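# Put four cartons flat inside the blue container

## Task

Move every one of the four cartons into the blue container so each rests flat on its floor with the same face upward as originally; a carton counts only if it stays there without the robot supporting it, and at the end both cups must have released and the arms must be withdrawn.

## Robot and tools

ROBOT. Two seven-joint arms, left_arm and right_arm, each ending in a vacuum suction cup (no fingers). Bases in the scene frame: left_arm at (+0.045, +0.416, 0) m, right_arm at (-0.004, -0.264, 0) m, both almost unrotated. The cup point is the centre of the cup rim when nothing touches it; the cup opens along the cup point's own +z axis. From roughly 4 cm behind the rim the tool body and its camera stick out up to about 9 cm sideways, so leave room near walls and the other arm.

FRAME. One shared scene frame: origin on the table surface midway between the arms, +z up, +x pointing out across the table, left_arm on the +y side. The arm names do not match left or right in the pictures. Cameras: cam_high and cam_low, each 896x504.

ROW FORMAT (shared by execute_actions rows and move target). Always 14 numbers, each from -1 to 1, covering both arms even if one is idle: left dx, dy, dz, rx, ry, rz, left suction, then right dx, dy, dz, rx, ry, rz, right suction. The six motion numbers are an offset, not an absolute pose: they are taken relative to that cup point's pose in the latest result that reported it (before any such result, and for a second or later call in the same reply, relative to where the arm is when the action begins), and they are expressed in the cup point's own axes, not the scene axes. Scale: 1.0 equals 0.6 m of travel or 180 degrees; rx, ry, rz form one rotation vector. Every row is measured from that same reference, not stacked on the previous row. All zeros therefore means go back to the reference pose, not stay still. Suction: a value above 0.01 switches the vacuum on, 0.01 or less switches it off, and it keeps its last setting; to leave a cup unchanged, repeat its current value (sending 0 turns it off).

TOOLS.
- execute_actions {actions, pictures}: actions holds zero or one item. Empty list: just report state. {rows, steps}: 1 to 15 rows, steps up to 15 (default 15), each step 1/30 s; row k is applied on step k and the final row repeats. {steps} alone: a wait of up to 300 steps counted from the previous result, so your reply time is included. pictures true/false toggles images. A rejected call sends nothing.
- move {target, speed}: target is one 14-number row as above. Each cup point follows a straight line to its target; both arms finish together, lasting 0.5 to 10 s (cut off at 10 s). speed is the path's top speed in m/s, 0.002 to 0.5, default 0.25; turning is capped at twice that in rad/s. Suction values are applied at the start. No avoidance of obstacles or the other arm; real motion can lag, drift or overshoot speed, worst near full stretch. Result adds a move: line giving the ending (done, off_target, moving, held, fault) and limits (paced = commanded pose was clipped; held = a check blocked some steps, after which the arm may jump quickly), plus each cup point's distance to its target.
- wait {seconds}: 0 to 10 s, nothing new sent.
- zoom_image {camera, region}: camera cam_high or cam_low; region [x0, y0, x1, y1] in pixels, top-left origin, no larger than 504 by 504.
- read_manual {section}: only licence text; no robot effect.
- finished_scene {scene}: integer scene number; ends and grades it, cannot be reversed.

RESULTS. The state line lists, per arm, end_effector_position (m), end_effector_quat_wxyz and velocities (m/s, rad/s); printed positions may be slightly off at long reach. suction_measured near 0 means no seal; an airtight grip settles at 0.83 or more, leaks give lower values. part_present turns 1 at 0.50 and back to 0 below 0.45. A pose unreachable line means the clearance check altered or stopped the named arm's command; HELD flags affected steps. A Hand target line shows where the controller is currently driving each cup point. Joint torques carry offsets and noise. MOTOR HOT appears from 65 °C; at 80 °C the arm is braked until cool (a fault). TORQUE FAULT: when a joint exceeds its load limit the arm backs off slightly, freezes 10 s and drops the remainder of the call.

MOTION LIMITS. Each step, the commanded pose is clamped to within 70 mm and 16 degrees of the measured pose; position wins over orientation if both cannot be met. After an action ends an arm only continues to its last clamped pose, so long moves need follow-up commands; check the reported pose.

GRIPPING. Press the 36 mm rim onto a smooth flat carton face so it seals all round, away from edges, seams or holes. Under vacuum the cup shrinks, bringing the object up to about 12 mm nearer the tool. To release, set the carton down on its support first, then switch suction off, and lift at least 15 mm. If the cup seals on the table it pins the tool; turn suction off.

AVOID. Knocking anything off the table (task failure), arms striking or pushing each other, fast or deep pressing into contact (speed and overshoot past contact both raise force), drops, slips and slams. Holding loads heats motors even while you are thinking. Loose items may occasionally be nudged by outside pushes; recheck before finishing.

Each tool is called after "Call:" in YAML: its name, and indented under it one key for each argument.

## Session

Call:
execute_actions:
  actions: []

Scene clock: 0.00 s of 6000.00 s.
left_arm: end_effector_position=(+0.4456, +0.4188, +0.2437) suction_measured=0.00 part_present=0 end_effector_quat_wxyz=(+0.001, -0.262, +0.965, -0.000) end_effector_velocity=(+0.000, -0.000, -0.000) end_effector_angular_velocity=(+0.001, -0.000, -0.001) | right_arm: end_effector_position=(+0.3967, -0.2719, +0.2425) suction_measured=0.00 part_present=0 end_effector_quat_wxyz=(-0.001, +0.271, +0.963, +0.001) end_effector_velocity=(+0.000, -0.000, -0.000) end_effector_angular_velocity=(+0.000, -0.000, +0.002)
Joint positions: left_arm=[ 0.001 -0.249  0.002  0.921  0.001  1.167  1.832] | right_arm=[ 0.001 -0.247 -0.001  0.92   0.002  1.168  2.882]
Joint velocities: left_arm=[ 0.     0.    -0.001 -0.001  0.    -0.001 -0.   ] | right_arm=[-0.001 -0.     0.    -0.     0.    -0.    -0.002]
Joint torques (N m, as the arm reports them, + toward a larger angle): no reading
Hand target (left_arm): +0.446, +0.419, +0.244; +0.001, -0.262, +0.965, -0.000
Hand target (right_arm): +0.397, -0.272, +0.243; -0.001, +0.271, +0.963, +0.001

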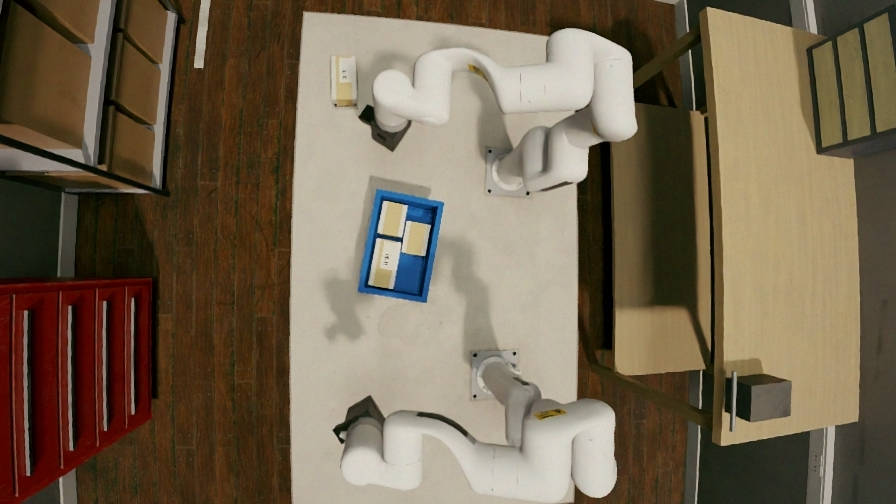

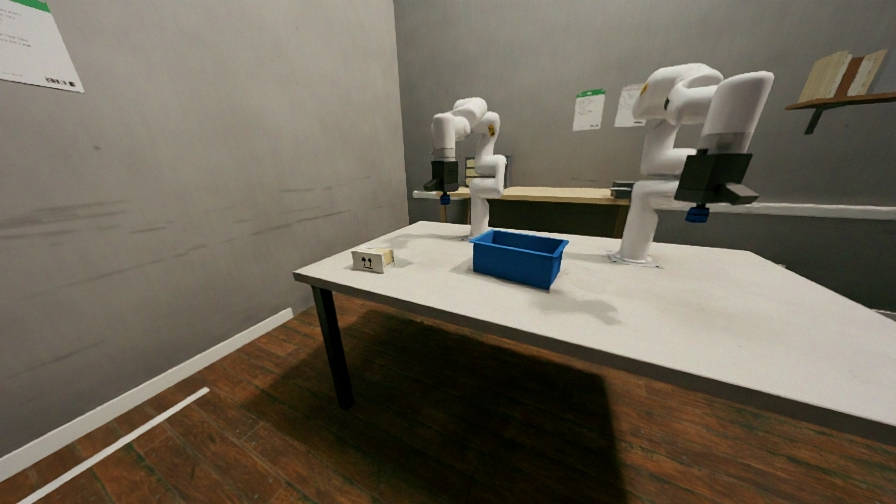

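Call:
zoom_image:
  camera: "cam_high"
  region: [300, 30, 540, 410]

Call:
zoom_image:
  camera: "cam_low"
  region: [330, 200, 610, 310]

Region (300, 30, 540, 410) of cam_high's 896x504 image, scaled by 1.326, with more detail than that image has; it fills the left 318 columns of this view, and the rest is white.

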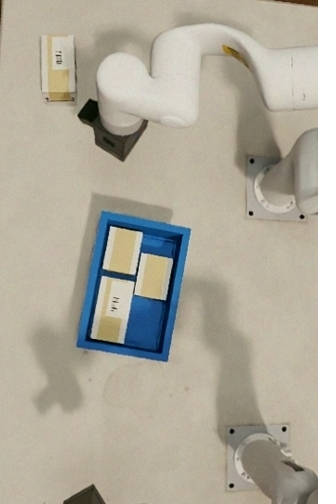

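Region (330, 200, 610, 310) of cam_low's 896x504 image, scaled by 1.800, with more detail than that image has; it fills the top 198 rows of this view, and the rest is white.

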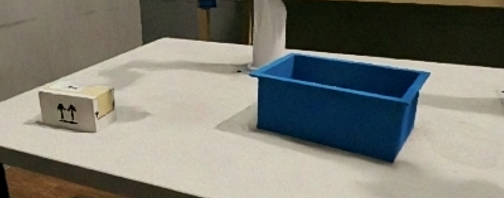

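Call:
zoom_image:
  camera: "cam_high"
  region: [340, 180, 470, 310]

Call:
zoom_image:
  camera: "cam_high"
  region: [300, 40, 430, 170]

Region (340, 180, 470, 310) of cam_high's 896x504 image, scaled by 3.877, with more detail than that image has.

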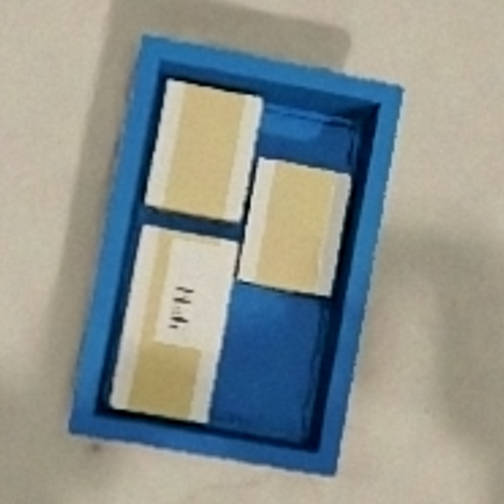

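Region (300, 40, 430, 170) of cam_high's 896x504 image, scaled by 3.877, with more detail than that image has.

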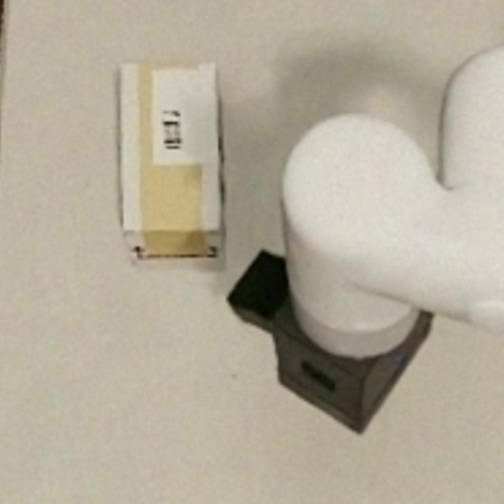

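Call:
move:
  target: [0.582,-0.527,0.12,0,0,0.228,0,-0.463,-0.295,0.2,0,0,-0.172,0]

Scene clock: 15.07 s of 6000.00 s.
left_arm: end_effector_position=(+0.3037, -0.0311, +0.1717) suction_measured=0.00 part_present=0 end_effector_quat_wxyz=(+0.001, +0.093, +0.996, -0.001) end_effector_velocity=(-0.004, -0.003, -0.001) end_effector_angular_velocity=(-0.000, +0.002, -0.008) | right_arm: end_effector_position=(+0.5425, -0.5671, +0.1224) suction_measured=0.00 part_present=0 end_effector_quat_wxyz=(+0.000, +0.004, +1.000, +0.000) end_effector_velocity=(-0.004, -0.004, -0.003) end_effector_angular_velocity=(+0.002, +0.008, -0.009)
Joint positions: left_arm=[-0.518  0.23  -0.571  1.213  0.146  1.021  1.392] | right_arm=[-0.336  0.62  -0.199  1.683  0.132  1.076  1.78 ]
Joint velocities: left_arm=[-0.005  0.004 -0.003  0.001  0.001 -0.    -0.001] | right_arm=[-0.005  0.006 -0.004  0.001  0.001  0.003 -0.   ]
Joint torques (N m, as the arm reports them, + toward a larger angle): left_arm=[  0.15 -20.65  -2.92  18.16   0.04  -1.14   0.8 ] | right_arm=[  0.73 -40.58  -2.25  10.32  -1.11  -0.73   0.44]
Hand target (left_arm): +0.303, -0.031, +0.171; +0.001, +0.093, +0.996, -0.001
Hand target (right_arm): +0.542, -0.567, +0.122; -0.000, +0.004, +1.000, +0.000
Off the commanded pose (left_arm): 0.001 m, 0 deg.
Off the commanded pose (right_arm): 0.001 m, 0 deg.
After step 90, 9.63 s passed at rest.
move: done

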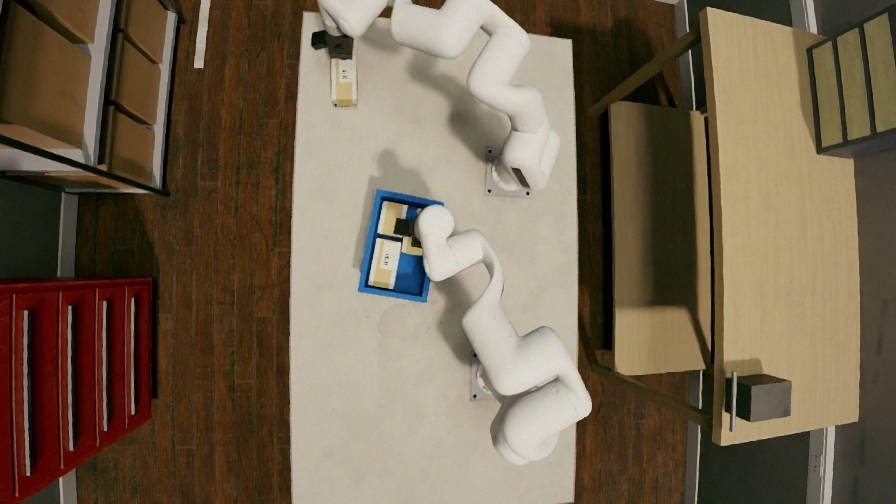

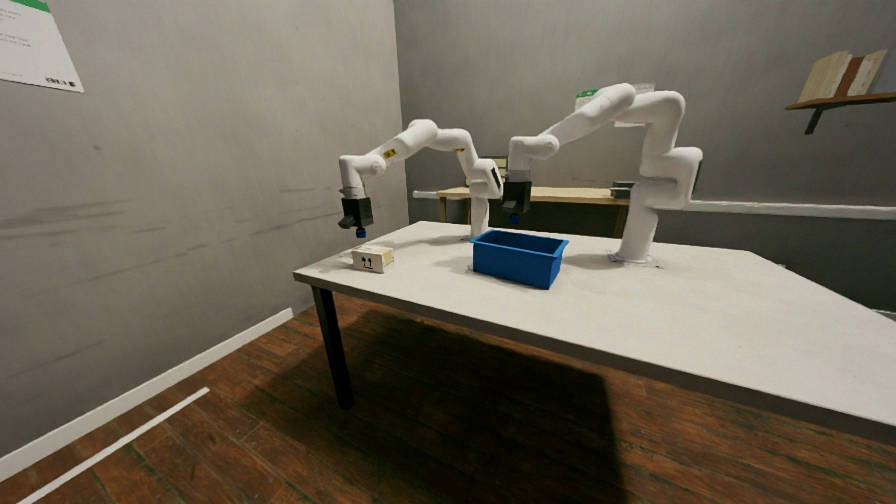

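Call:
move:
  target: [0,0,0.08,0,0,0,0,0,0.04,0.07,0,0,0,0]
  speed: 0.1

Call:
zoom_image:
  camera: "cam_high"
  region: [290, 10, 490, 310]

Call:
zoom_image:
  camera: "cam_low"
  region: [320, 160, 600, 300]

Scene clock: 20.03 s of 6000.00 s.
left_arm: end_effector_position=(+0.3038, -0.0314, +0.1241) suction_measured=0.00 part_present=0 end_effector_quat_wxyz=(+0.001, +0.093, +0.996, -0.001) end_effector_velocity=(-0.001, +0.003, -0.004) end_effector_angular_velocity=(+0.007, +0.005, +0.002) | right_arm: end_effector_position=(+0.5425, -0.5436, +0.0809) suction_measured=0.00 part_present=0 end_effector_quat_wxyz=(+0.000, +0.004, +1.000, -0.000) end_effector_velocity=(-0.001, +0.004, -0.004) end_effector_angular_velocity=(+0.005, +0.007, +0.005)
Joint positions: left_arm=[-0.533  0.3   -0.553  1.152  0.2    0.901  1.355] | right_arm=[-0.303  0.632 -0.189  1.577  0.136  0.957  1.809]
Joint velocities: left_arm=[ 0.001  0.003  0.002 -0.005  0.     0.001 -0.   ] | right_arm=[ 0.003  0.003  0.003 -0.005  0.     0.    -0.   ]
Joint torques (N m, as the arm reports them, + toward a larger angle): left_arm=[ -0.04 -21.44  -3.12  17.87   0.2   -1.06   0.87] | right_arm=[  0.12 -39.96  -2.63   9.98  -0.96  -0.89   0.53]
Hand target (left_arm): +0.304, -0.031, +0.124; +0.001, +0.093, +0.996, -0.001
Hand target (right_arm): +0.542, -0.543, +0.080; +0.000, +0.004, +1.000, +0.000
Off the commanded pose (left_arm): 0.000 m, 0 deg.
Off the commanded pose (right_arm): 0.001 m, 0 deg.
After step 90, 1.07 s passed at rest.
move: done

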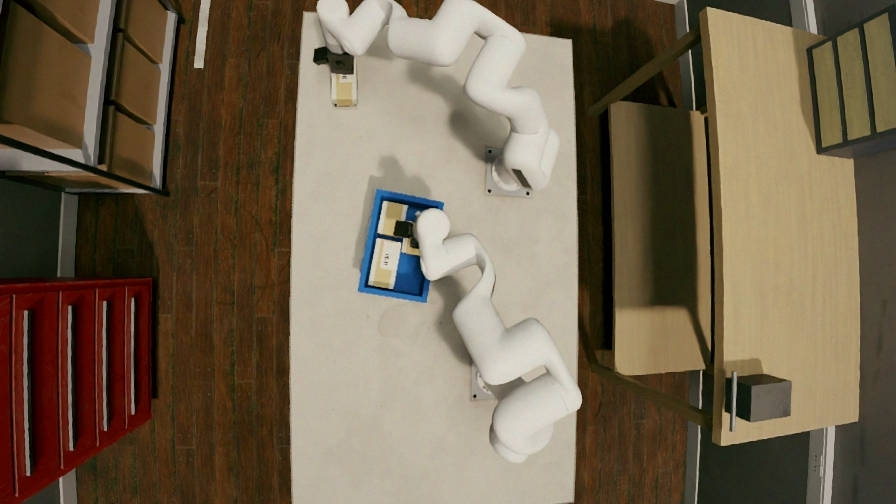

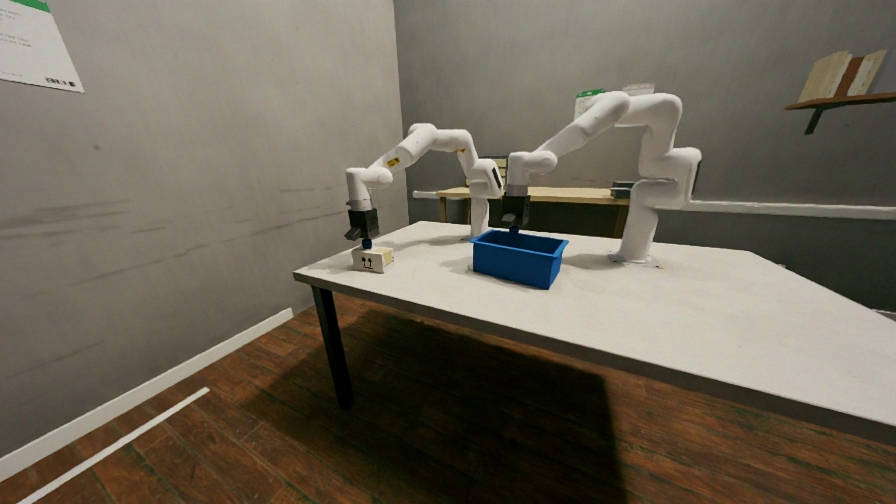

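Region (290, 10, 490, 310) of cam_high's 896x504 image, scaled by 1.680, with more detail than that image has.

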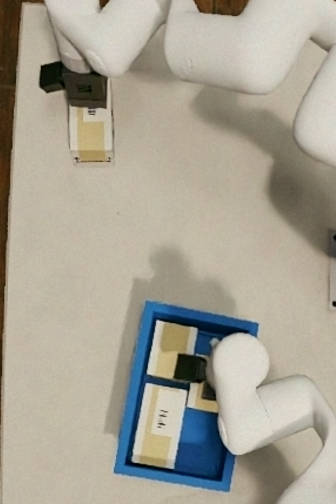

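Region (320, 160, 600, 300) of cam_low's 896x504 image, scaled by 1.800, with more detail than that image has.

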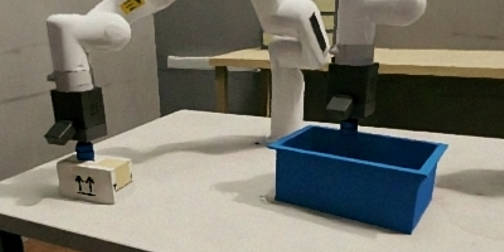

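Call:
move:
  target: [-0.012,0,0.085,0,0,0,1,-0.008,0,0.035,0,0,0,1]
  speed: 0.04

Call:
zoom_image:
  camera: "cam_low"
  region: [320, 160, 600, 300]

Scene clock: 24.73 s of 6000.00 s.
left_arm: end_effector_position=(+0.3109, -0.0329, +0.0732) suction_measured=0.00 part_present=0 end_effector_quat_wxyz=(+0.001, +0.093, +0.996, -0.002) end_effector_velocity=(+0.001, -0.002, +0.002) end_effector_angular_velocity=(-0.005, -0.003, -0.000) | right_arm: end_effector_position=(+0.5495, -0.5448, +0.0641) suction_measured=1.00 part_present=1 end_effector_quat_wxyz=(+0.004, +0.004, +1.000, -0.002) end_effector_velocity=(-0.001, +0.000, -0.002) end_effector_angular_velocity=(+0.001, +0.004, +0.001)
Joint positions: left_arm=[-0.557  0.406 -0.513  1.132  0.278  0.789  1.314] | right_arm=[-0.304  0.673 -0.184  1.591  0.144  0.922  1.808]
Joint velocities: left_arm=[-0.001 -0.002 -0.001  0.004 -0.    -0.001 -0.   ] | right_arm=[ 0.     0.003 -0.    -0.002 -0.    -0.    -0.001]
Joint torques (N m, as the arm reports them, + toward a larger angle): left_arm=[  0.63 -23.6   -4.2   15.98   0.16  -0.97   0.54] | right_arm=[  0.13 -18.1   -1.5    3.39  -0.93  -0.34   0.45]
Hand target (left_arm): +0.311, -0.033, +0.073; +0.001, +0.093, +0.996, -0.001
Hand target (right_arm): +0.547, -0.544, +0.060; +0.000, +0.004, +1.000, -0.000
Off the commanded pose (left_arm): 0.000 m, 0 deg.
Off the commanded pose (right_arm): 0.005 m, 0 deg.
After step 90, 0.13 s passed at rest.
move: off_target (right_arm)

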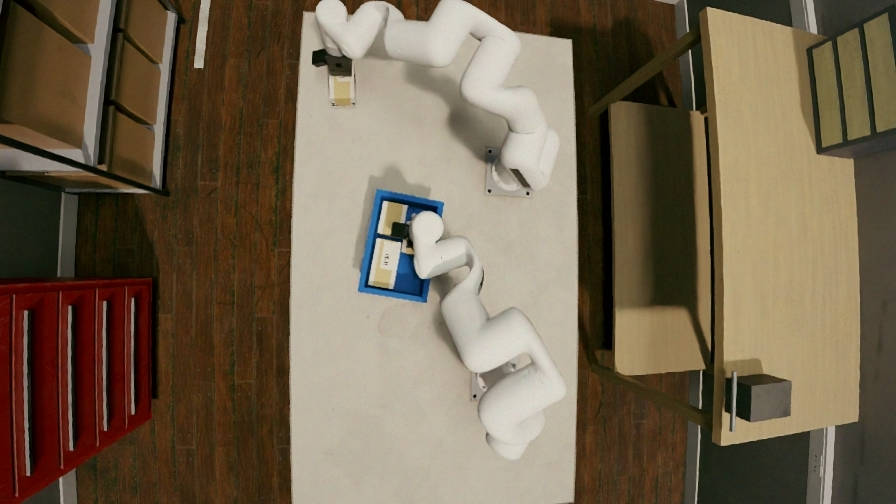

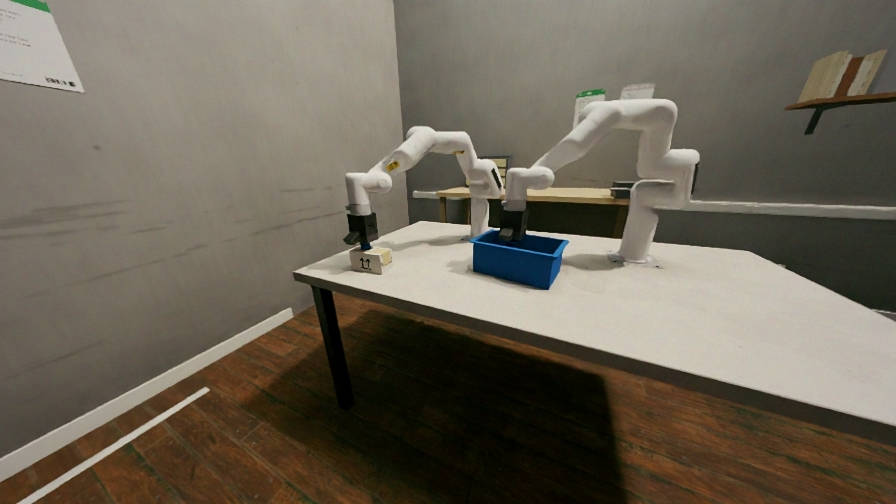

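Region (320, 160, 600, 300) of cam_low's 896x504 image, scaled by 1.800, with more detail than that image has.

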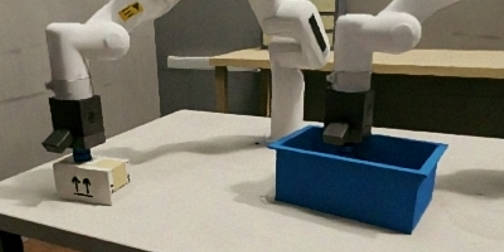

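Call:
move:
  target: [0,0,0.025,0,0,0,1,0,0,-0.03,0,0,0,1]
  speed: 0.03

Scene clock: 27.13 s of 6000.00 s.
left_arm: end_effector_position=(+0.3109, -0.0330, +0.0583) suction_measured=0.90 part_present=1 end_effector_quat_wxyz=(+0.001, +0.093, +0.996, -0.002) end_effector_velocity=(+0.002, -0.001, +0.002) end_effector_angular_velocity=(-0.005, -0.004, +0.002) | right_arm: end_effector_position=(+0.5491, -0.5444, +0.0813) suction_measured=1.00 part_present=1 end_effector_quat_wxyz=(+0.004, +0.004, +1.000, -0.002) end_effector_velocity=(-0.000, +0.000, -0.000) end_effector_angular_velocity=(+0.000, +0.001, -0.001)
Joint positions: left_arm=[-0.567  0.436 -0.5    1.125  0.3    0.756  1.298] | right_arm=[-0.303  0.647 -0.186  1.602  0.137  0.96   1.812]
Joint velocities: left_arm=[-0.    -0.002  0.001  0.002  0.    -0.002 -0.001] | right_arm=[ 0.     0.     0.    -0.001 -0.001 -0.     0.002]
Joint torques (N m, as the arm reports them, + toward a larger angle): left_arm=[  0.4  -24.68  -4.52  17.39   0.21  -1.42   0.9 ] | right_arm=[  0.39 -43.49  -2.66  10.95  -1.08  -1.06   0.37]
Hand target (left_arm): +0.311, -0.033, +0.058; +0.001, +0.093, +0.996, -0.002
Hand target (right_arm): +0.549, -0.545, +0.082; +0.004, +0.004, +1.000, -0.002
Off the commanded pose (left_arm): 0.000 m, 0 deg.
Off the commanded pose (right_arm): 0.001 m, 0 deg.
move: done

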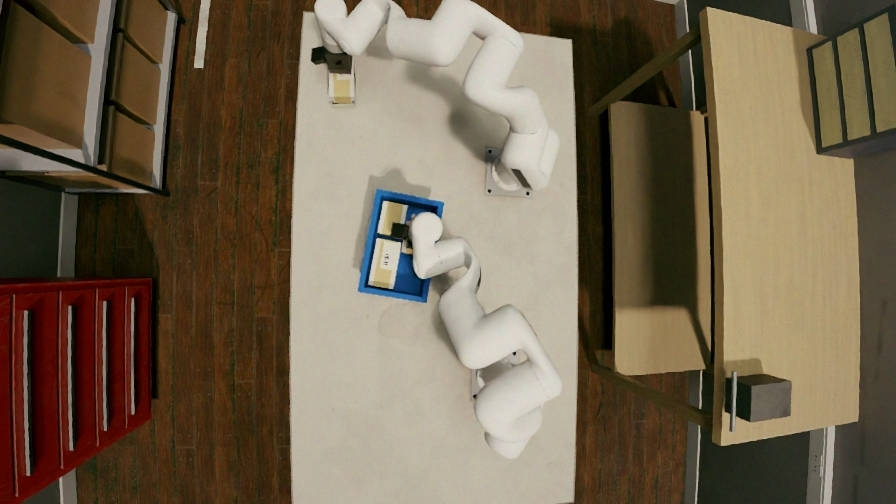

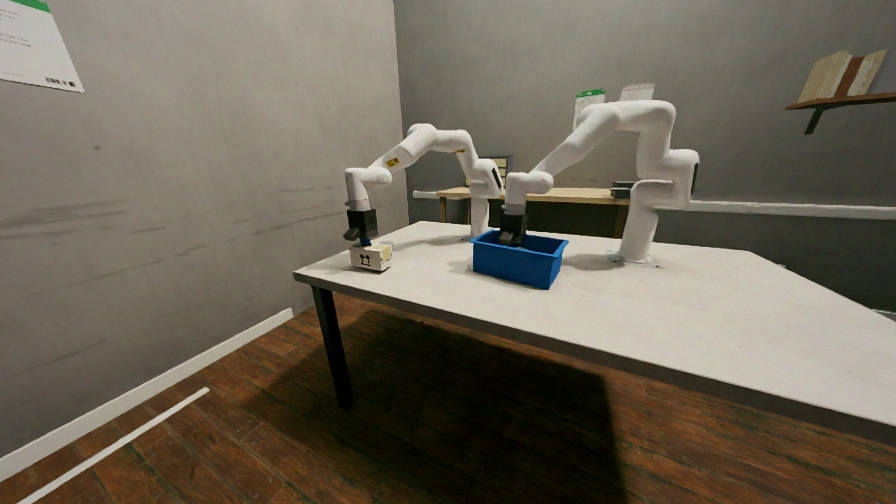

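Call:
move:
  target: [0,-0.08,-0.004,0,0,0,1,0.1,0.1,-0.25,0,0,0.064,1]
  speed: 0.1

Call:
move:
  target: [0,0,0.012,0,0,0,1,0,0,0,0,0,0,1]
  speed: 0.02

Scene clock: 31.63 s of 6000.00 s.
left_arm: end_effector_position=(+0.3022, -0.0796, +0.0604) suction_measured=0.90 part_present=1 end_effector_quat_wxyz=(+0.001, +0.093, +0.996, -0.001) end_effector_velocity=(-0.001, -0.002, +0.001) end_effector_angular_velocity=(-0.004, -0.001, -0.003) | right_arm: end_effector_position=(+0.4883, -0.4836, +0.2301) suction_measured=1.00 part_present=1 end_effector_quat_wxyz=(+0.003, +0.104, +0.995, -0.001) end_effector_velocity=(-0.000, +0.001, -0.001) end_effector_angular_velocity=(-0.000, +0.002, +0.000)
Joint positions: left_arm=[-0.66   0.54  -0.487  1.292  0.334  0.83   1.228] | right_arm=[-0.193  0.222 -0.23   1.411  0.055  1.188  2.107]
Joint velocities: left_arm=[-0.001  0.001 -0.001  0.002  0.    -0.002  0.001] | right_arm=[ 0.001  0.     0.001 -0.001 -0.001  0.001  0.001]
Joint torques (N m, as the arm reports them, + toward a larger angle): left_arm=[ -0.89 -27.56  -7.12  18.86   0.55  -2.     0.92] | right_arm=[  0.37 -33.19  -1.54  11.64  -0.91  -1.23   0.55]
Hand target (left_arm): +0.302, -0.080, +0.061; +0.002, +0.093, +0.996, -0.002
Hand target (right_arm): +0.489, -0.484, +0.231; +0.004, +0.104, +0.995, -0.001
Off the commanded pose (left_arm): 0.001 m, 0 deg.
Off the commanded pose (right_arm): 0.001 m, 0 deg.
move: done

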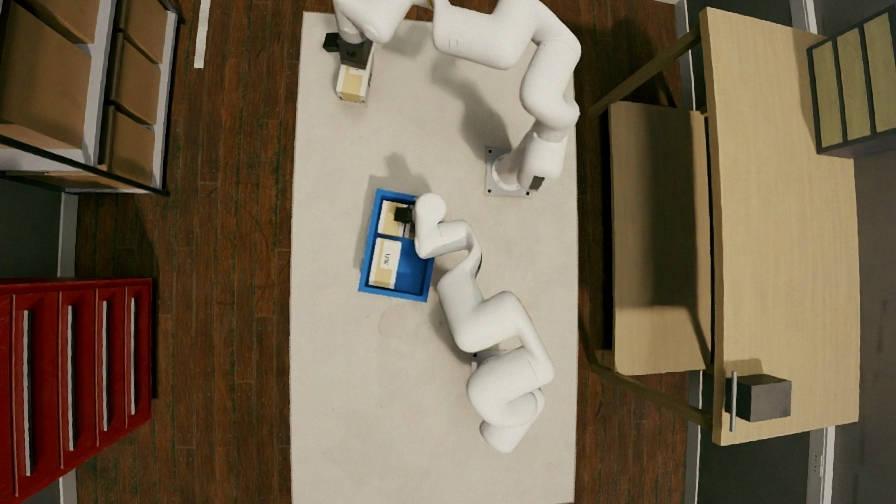

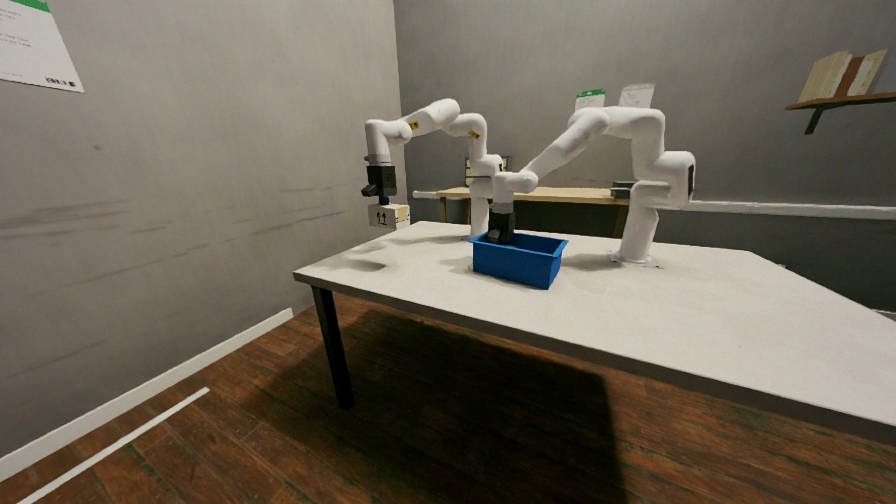

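Scene clock: 32.33 s of 6000.00 s.
left_arm: end_effector_position=(+0.3022, -0.0797, +0.0532) suction_measured=0.90 part_present=1 end_effector_quat_wxyz=(+0.001, +0.093, +0.996, -0.001) end_effector_velocity=(+0.000, +0.000, +0.000) end_effector_angular_velocity=(+0.000, -0.001, +0.001) | right_arm: end_effector_position=(+0.4883, -0.4836, +0.2301) suction_measured=1.00 part_present=1 end_effector_quat_wxyz=(+0.003, +0.104, +0.995, -0.001) end_effector_velocity=(+0.000, -0.000, -0.000) end_effector_angular_velocity=(-0.001, -0.000, -0.001)
Joint positions: left_arm=[-0.664  0.553 -0.482  1.289  0.343  0.815  1.223] | right_arm=[-0.193  0.222 -0.23   1.411  0.055  1.188  2.107]
Joint velocities: left_arm=[-0.    -0.     0.001 -0.     0.001 -0.    -0.002] | right_arm=[-0.     0.    -0.     0.    -0.001 -0.001  0.001]
Joint torques (N m, as the arm reports them, + toward a larger angle): left_arm=[ -1.71 -27.86  -6.92  18.14  -0.12  -1.79   0.85] | right_arm=[  0.67 -32.88  -1.47  11.3   -0.79  -1.01   0.21]
Hand target (left_arm): +0.302, -0.080, +0.053; +0.001, +0.093, +0.996, -0.001
Hand target (right_arm): +0.488, -0.484, +0.230; +0.003, +0.104, +0.995, -0.001
Off the commanded pose (left_arm): 0.000 m, 0 deg.
Off the commanded pose (right_arm): 0.000 m, 0 deg.
move: done

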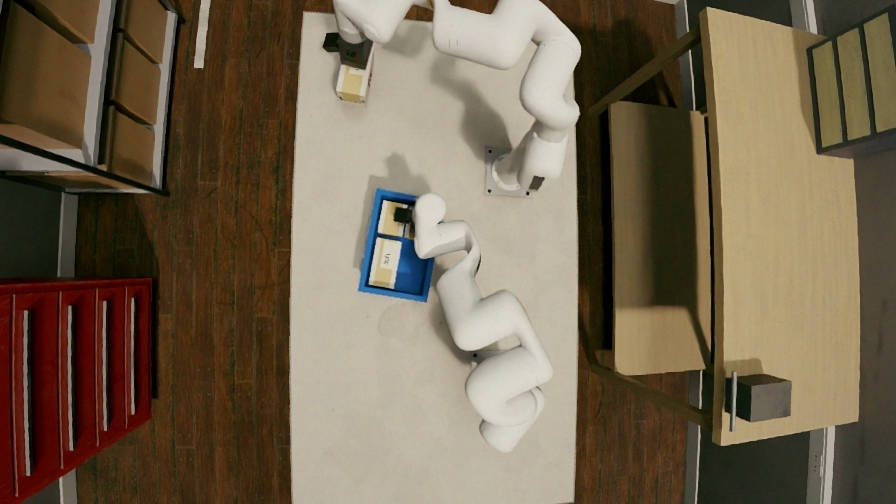

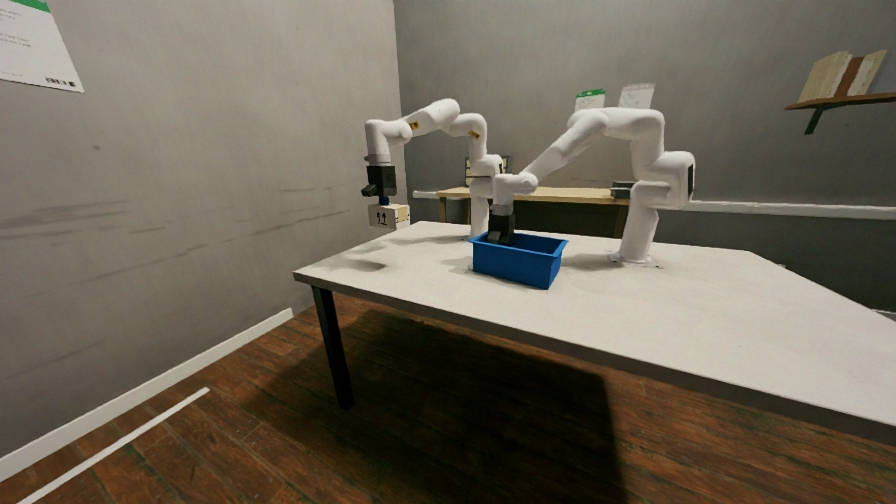

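Not loaded yet; lower more.

Call:
move:
  target: [0,0,0.012,0,0,0,1,0,0,0,0,0,0,1]
  speed: 0.02

Scene clock: 35.07 s of 6000.00 s.
left_arm: end_effector_position=(+0.3036, -0.0826, +0.0508) suction_measured=0.90 part_present=1 end_effector_quat_wxyz=(+0.005, +0.093, +0.996, -0.005) end_effector_velocity=(+0.000, +0.002, -0.001) end_effector_angular_velocity=(+0.002, -0.002, +0.001) | right_arm: end_effector_position=(+0.4883, -0.4836, +0.2301) suction_measured=1.00 part_present=1 end_effector_quat_wxyz=(+0.003, +0.104, +0.995, -0.001) end_effector_velocity=(-0.000, -0.000, -0.001) end_effector_angular_velocity=(+0.000, +0.001, -0.001)
Joint positions: left_arm=[-0.668  0.561 -0.478  1.291  0.351  0.8    1.217] | right_arm=[-0.193  0.222 -0.23   1.411  0.055  1.188  2.107]
Joint velocities: left_arm=[ 0.001 -0.001  0.001 -0.006  0.003 -0.003 -0.002] | right_arm=[-0.001  0.    -0.    -0.001 -0.     0.     0.001]
Joint torques (N m, as the arm reports them, + toward a larger angle): left_arm=[-1.41 -5.45 -2.13  4.78  0.59 -1.95  1.23] | right_arm=[  0.1  -33.07  -1.24  11.32  -0.86  -1.03   0.43]
Hand target (left_arm): +0.302, -0.080, +0.046; +0.001, +0.093, +0.996, -0.001
Hand target (right_arm): +0.488, -0.484, +0.230; +0.003, +0.104, +0.995, -0.001
Off the commanded pose (left_arm): 0.006 m, 1 deg.
Off the commanded pose (right_arm): 0.000 m, 0 deg.
move: off_target (left_arm)

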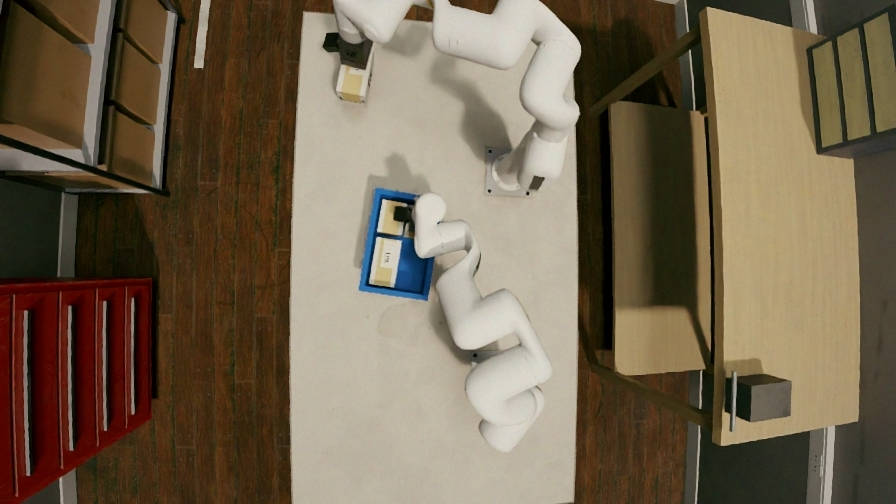

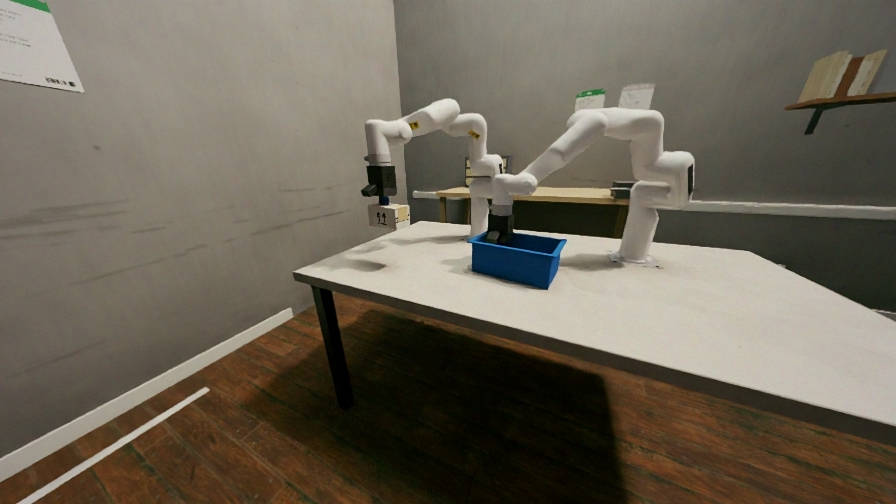

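Call:
move:
  target: [0,0,-0.2,0,0,0,0,0,0,0,0,0,0,1]
  speed: 0.15

Call:
move:
  target: [0,0.95,-0.1,0,0,0,0,0.1,0.2,0,0,0,0,1]
  speed: 0.35

Call:
move:
  target: [0,0,0,0,0,0,0,0.34,0.643,0.04,0,0,0,1]

Call:
zoom_image:
  camera: "cam_high"
  region: [330, 170, 490, 330]

Scene clock: 40.93 s of 6000.00 s.
left_arm: end_effector_position=(+0.3028, -0.0812, +0.1701) suction_measured=0.00 part_present=0 end_effector_quat_wxyz=(+0.004, +0.093, +0.996, -0.004) end_effector_velocity=(-0.000, -0.004, +0.007) end_effector_angular_velocity=(-0.012, -0.007, -0.002) | right_arm: end_effector_position=(+0.4883, -0.4836, +0.2301) suction_measured=1.00 part_present=1 end_effector_quat_wxyz=(+0.003, +0.104, +0.995, -0.001) end_effector_velocity=(-0.000, -0.000, +0.000) end_effector_angular_velocity=(-0.001, -0.000, +0.001)
Joint positions: left_arm=[-0.627  0.378 -0.542  1.396  0.222  1.066  1.301] | right_arm=[-0.193  0.222 -0.23   1.411  0.055  1.188  2.107]
Joint velocities: left_arm=[-0.001 -0.007 -0.003  0.009 -0.001  0.001 -0.   ] | right_arm=[-0.    -0.001  0.    -0.    -0.001 -0.    -0.   ]
Joint torques (N m, as the arm reports them, + toward a larger angle): left_arm=[ -0.63 -23.75  -4.59  18.2    0.51  -1.2    1.01] | right_arm=[  0.26 -33.    -1.34  11.26  -0.91  -1.27   0.42]
Hand target (left_arm): +0.303, -0.082, +0.171; +0.005, +0.093, +0.996, -0.005
Hand target (right_arm): +0.488, -0.484, +0.230; +0.003, +0.104, +0.995, -0.001
Off the commanded pose (left_arm): 0.001 m, 0 deg.
Off the commanded pose (right_arm): 0.000 m, 0 deg.
After step 90, 1.63 s passed at rest.
move: done

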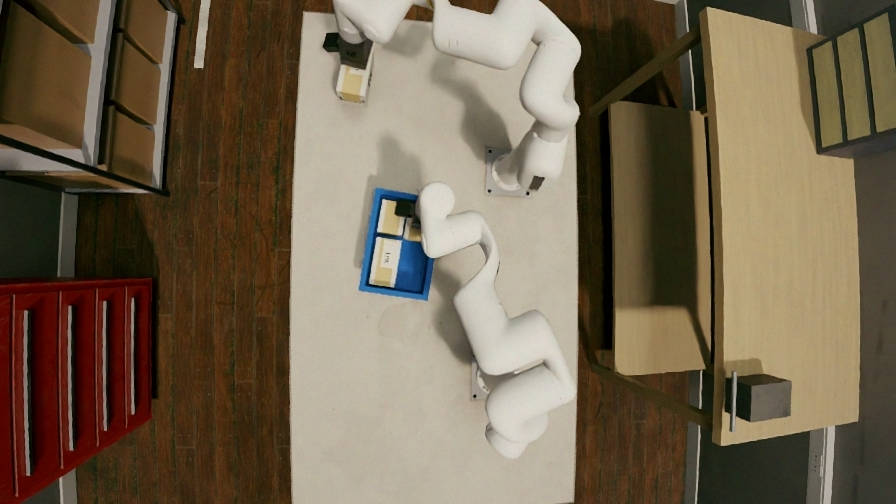

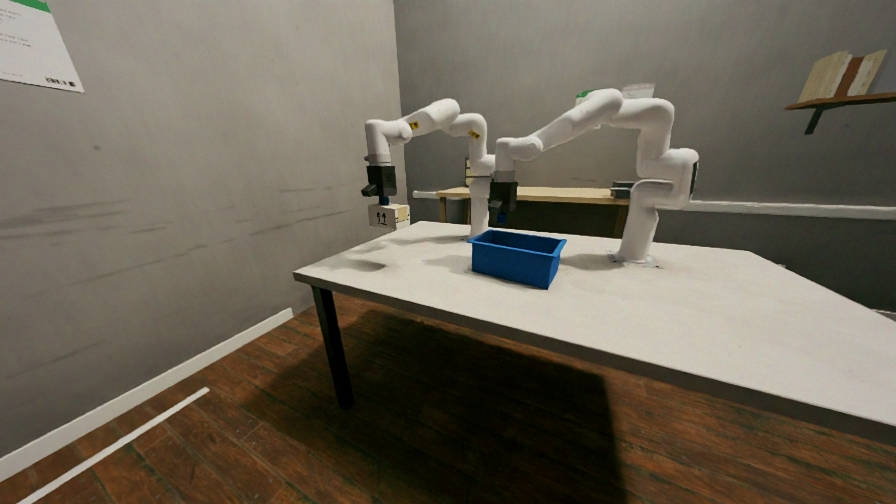

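Scene clock: 43.07 s of 6000.00 s.
left_arm: end_effector_position=(+0.4081, +0.4796, +0.2268) suction_measured=0.00 part_present=0 end_effector_quat_wxyz=(+0.004, +0.094, +0.996, -0.003) end_effector_velocity=(+0.000, +0.005, +0.002) end_effector_angular_velocity=(-0.004, -0.005, +0.010) | right_arm: end_effector_position=(+0.4541, -0.3541, +0.2296) suction_measured=1.00 part_present=1 end_effector_quat_wxyz=(+0.003, +0.105, +0.995, -0.001) end_effector_velocity=(+0.000, +0.002, -0.000) end_effector_angular_velocity=(-0.001, +0.001, +0.005)
Joint positions: left_arm=[-0.001 -0.356  0.158  0.779  0.052  1.125  2.672] | right_arm=[-0.049 -0.023 -0.123  1.113 -0.004  1.13   2.374]
Joint velocities: left_arm=[ 0.007 -0.001  0.008  0.004 -0.002  0.     0.006] | right_arm=[ 0.003 -0.001  0.003 -0.001 -0.001  0.001  0.001]
Joint torques (N m, as the arm reports them, + toward a larger angle): left_arm=[  0.6  -10.23  -1.25  18.88   0.82  -1.31   0.5 ] | right_arm=[  0.34 -26.12  -0.56  11.29  -1.1   -1.05   0.33]
Hand target (left_arm): +0.408, +0.480, +0.227; +0.005, +0.093, +0.996, -0.003
Hand target (right_arm): +0.454, -0.354, +0.230; +0.003, +0.104, +0.995, -0.001
Off the commanded pose (left_arm): 0.001 m, 0 deg.
Off the commanded pose (right_arm): 0.001 m, 0 deg.
move: done

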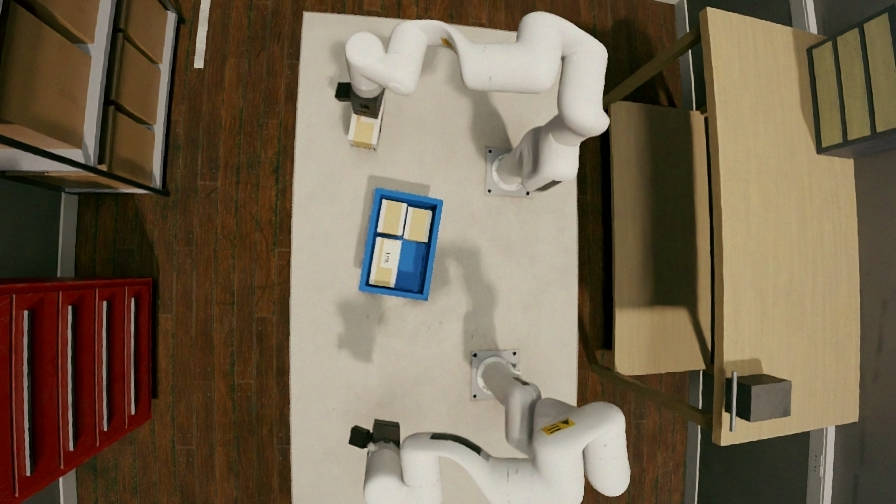

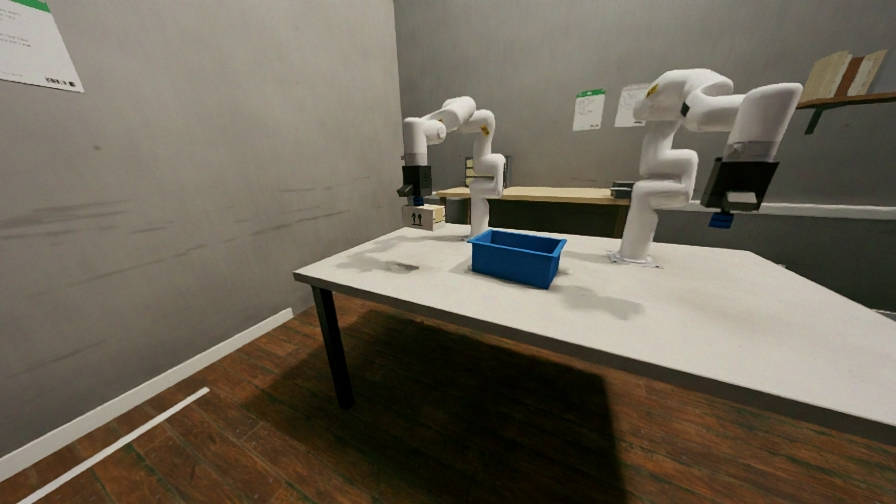

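Scene clock: 45.30 s of 6000.00 s.
left_arm: end_effector_position=(+0.4081, +0.4796, +0.2268) suction_measured=0.00 part_present=0 end_effector_quat_wxyz=(+0.004, +0.094, +0.996, -0.003) end_effector_velocity=(-0.000, -0.000, +0.000) end_effector_angular_velocity=(-0.001, +0.000, +0.000) | right_arm: end_effector_position=(+0.3337, +0.0648, +0.2037) suction_measured=1.00 part_present=1 end_effector_quat_wxyz=(+0.002, +0.105, +0.994, -0.001) end_effector_velocity=(-0.005, +0.006, +0.000) end_effector_angular_velocity=(-0.000, -0.001, +0.017)
Joint positions: left_arm=[-0.001 -0.356  0.158  0.779  0.052  1.125  2.672] | right_arm=[ 0.376  0.017  0.422  1.082 -0.013  1.065  3.35 ]
Joint velocities: left_arm=[ 0.    -0.    -0.     0.    -0.001  0.001  0.   ] | right_arm=[ 0.008  0.001  0.01   0.002 -0.001  0.001  0.001]
Joint torques (N m, as the arm reports them, + toward a larger angle): left_arm=[  0.06 -10.72  -1.18  18.79   0.2   -1.08   0.9 ] | right_arm=[ -0.46 -25.29  -0.56  10.95  -0.95  -1.13   0.39]
Hand target (left_arm): +0.408, +0.480, +0.227; +0.004, +0.094, +0.996, -0.003
Hand target (right_arm): +0.333, +0.066, +0.204; +0.002, +0.105, +0.995, -0.001
Off the commanded pose (left_arm): 0.000 m, 0 deg.
Off the commanded pose (right_arm): 0.002 m, 0 deg.
move: done

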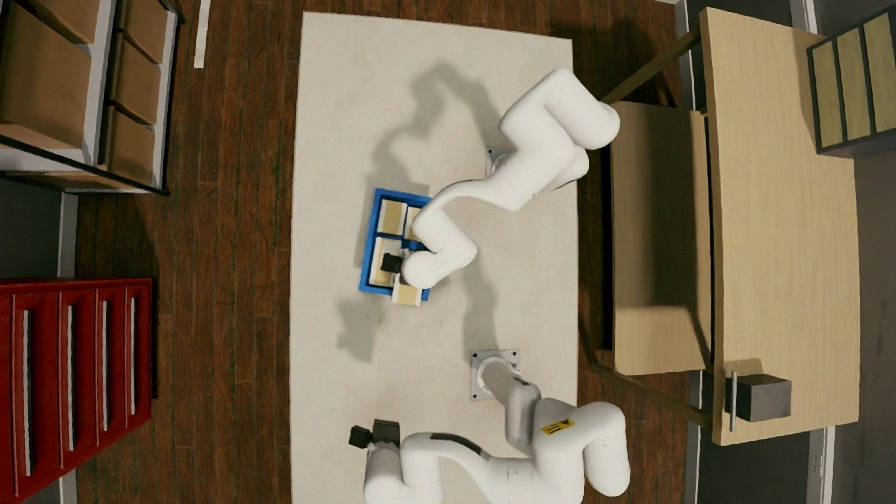

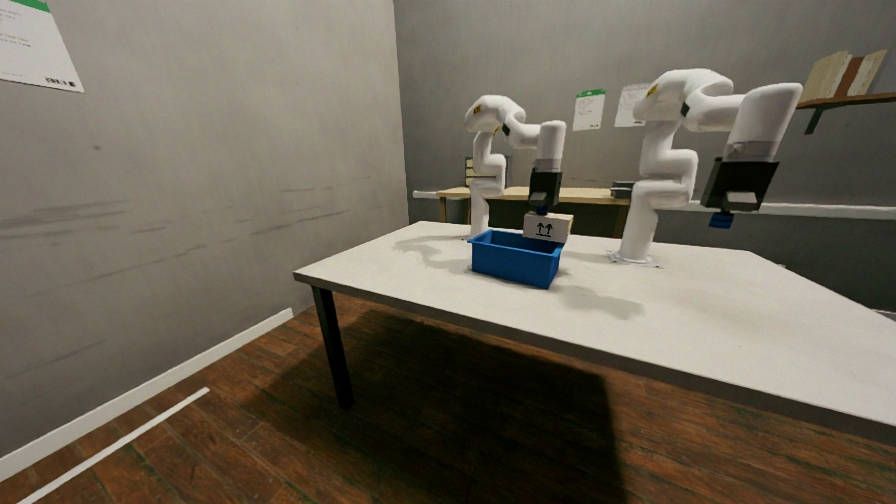

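Region (330, 170, 490, 330) of cam_high's 896x504 image, scaled by 3.150, with more detail than that image has.

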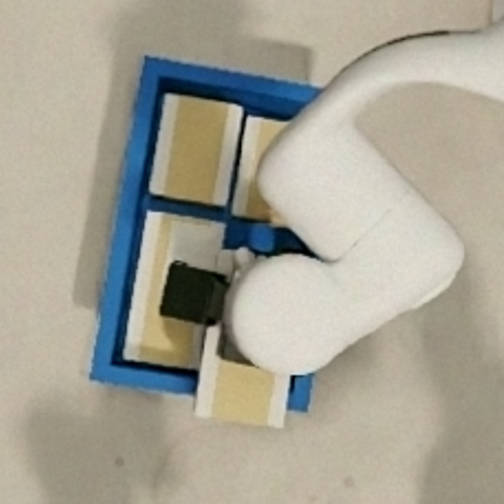

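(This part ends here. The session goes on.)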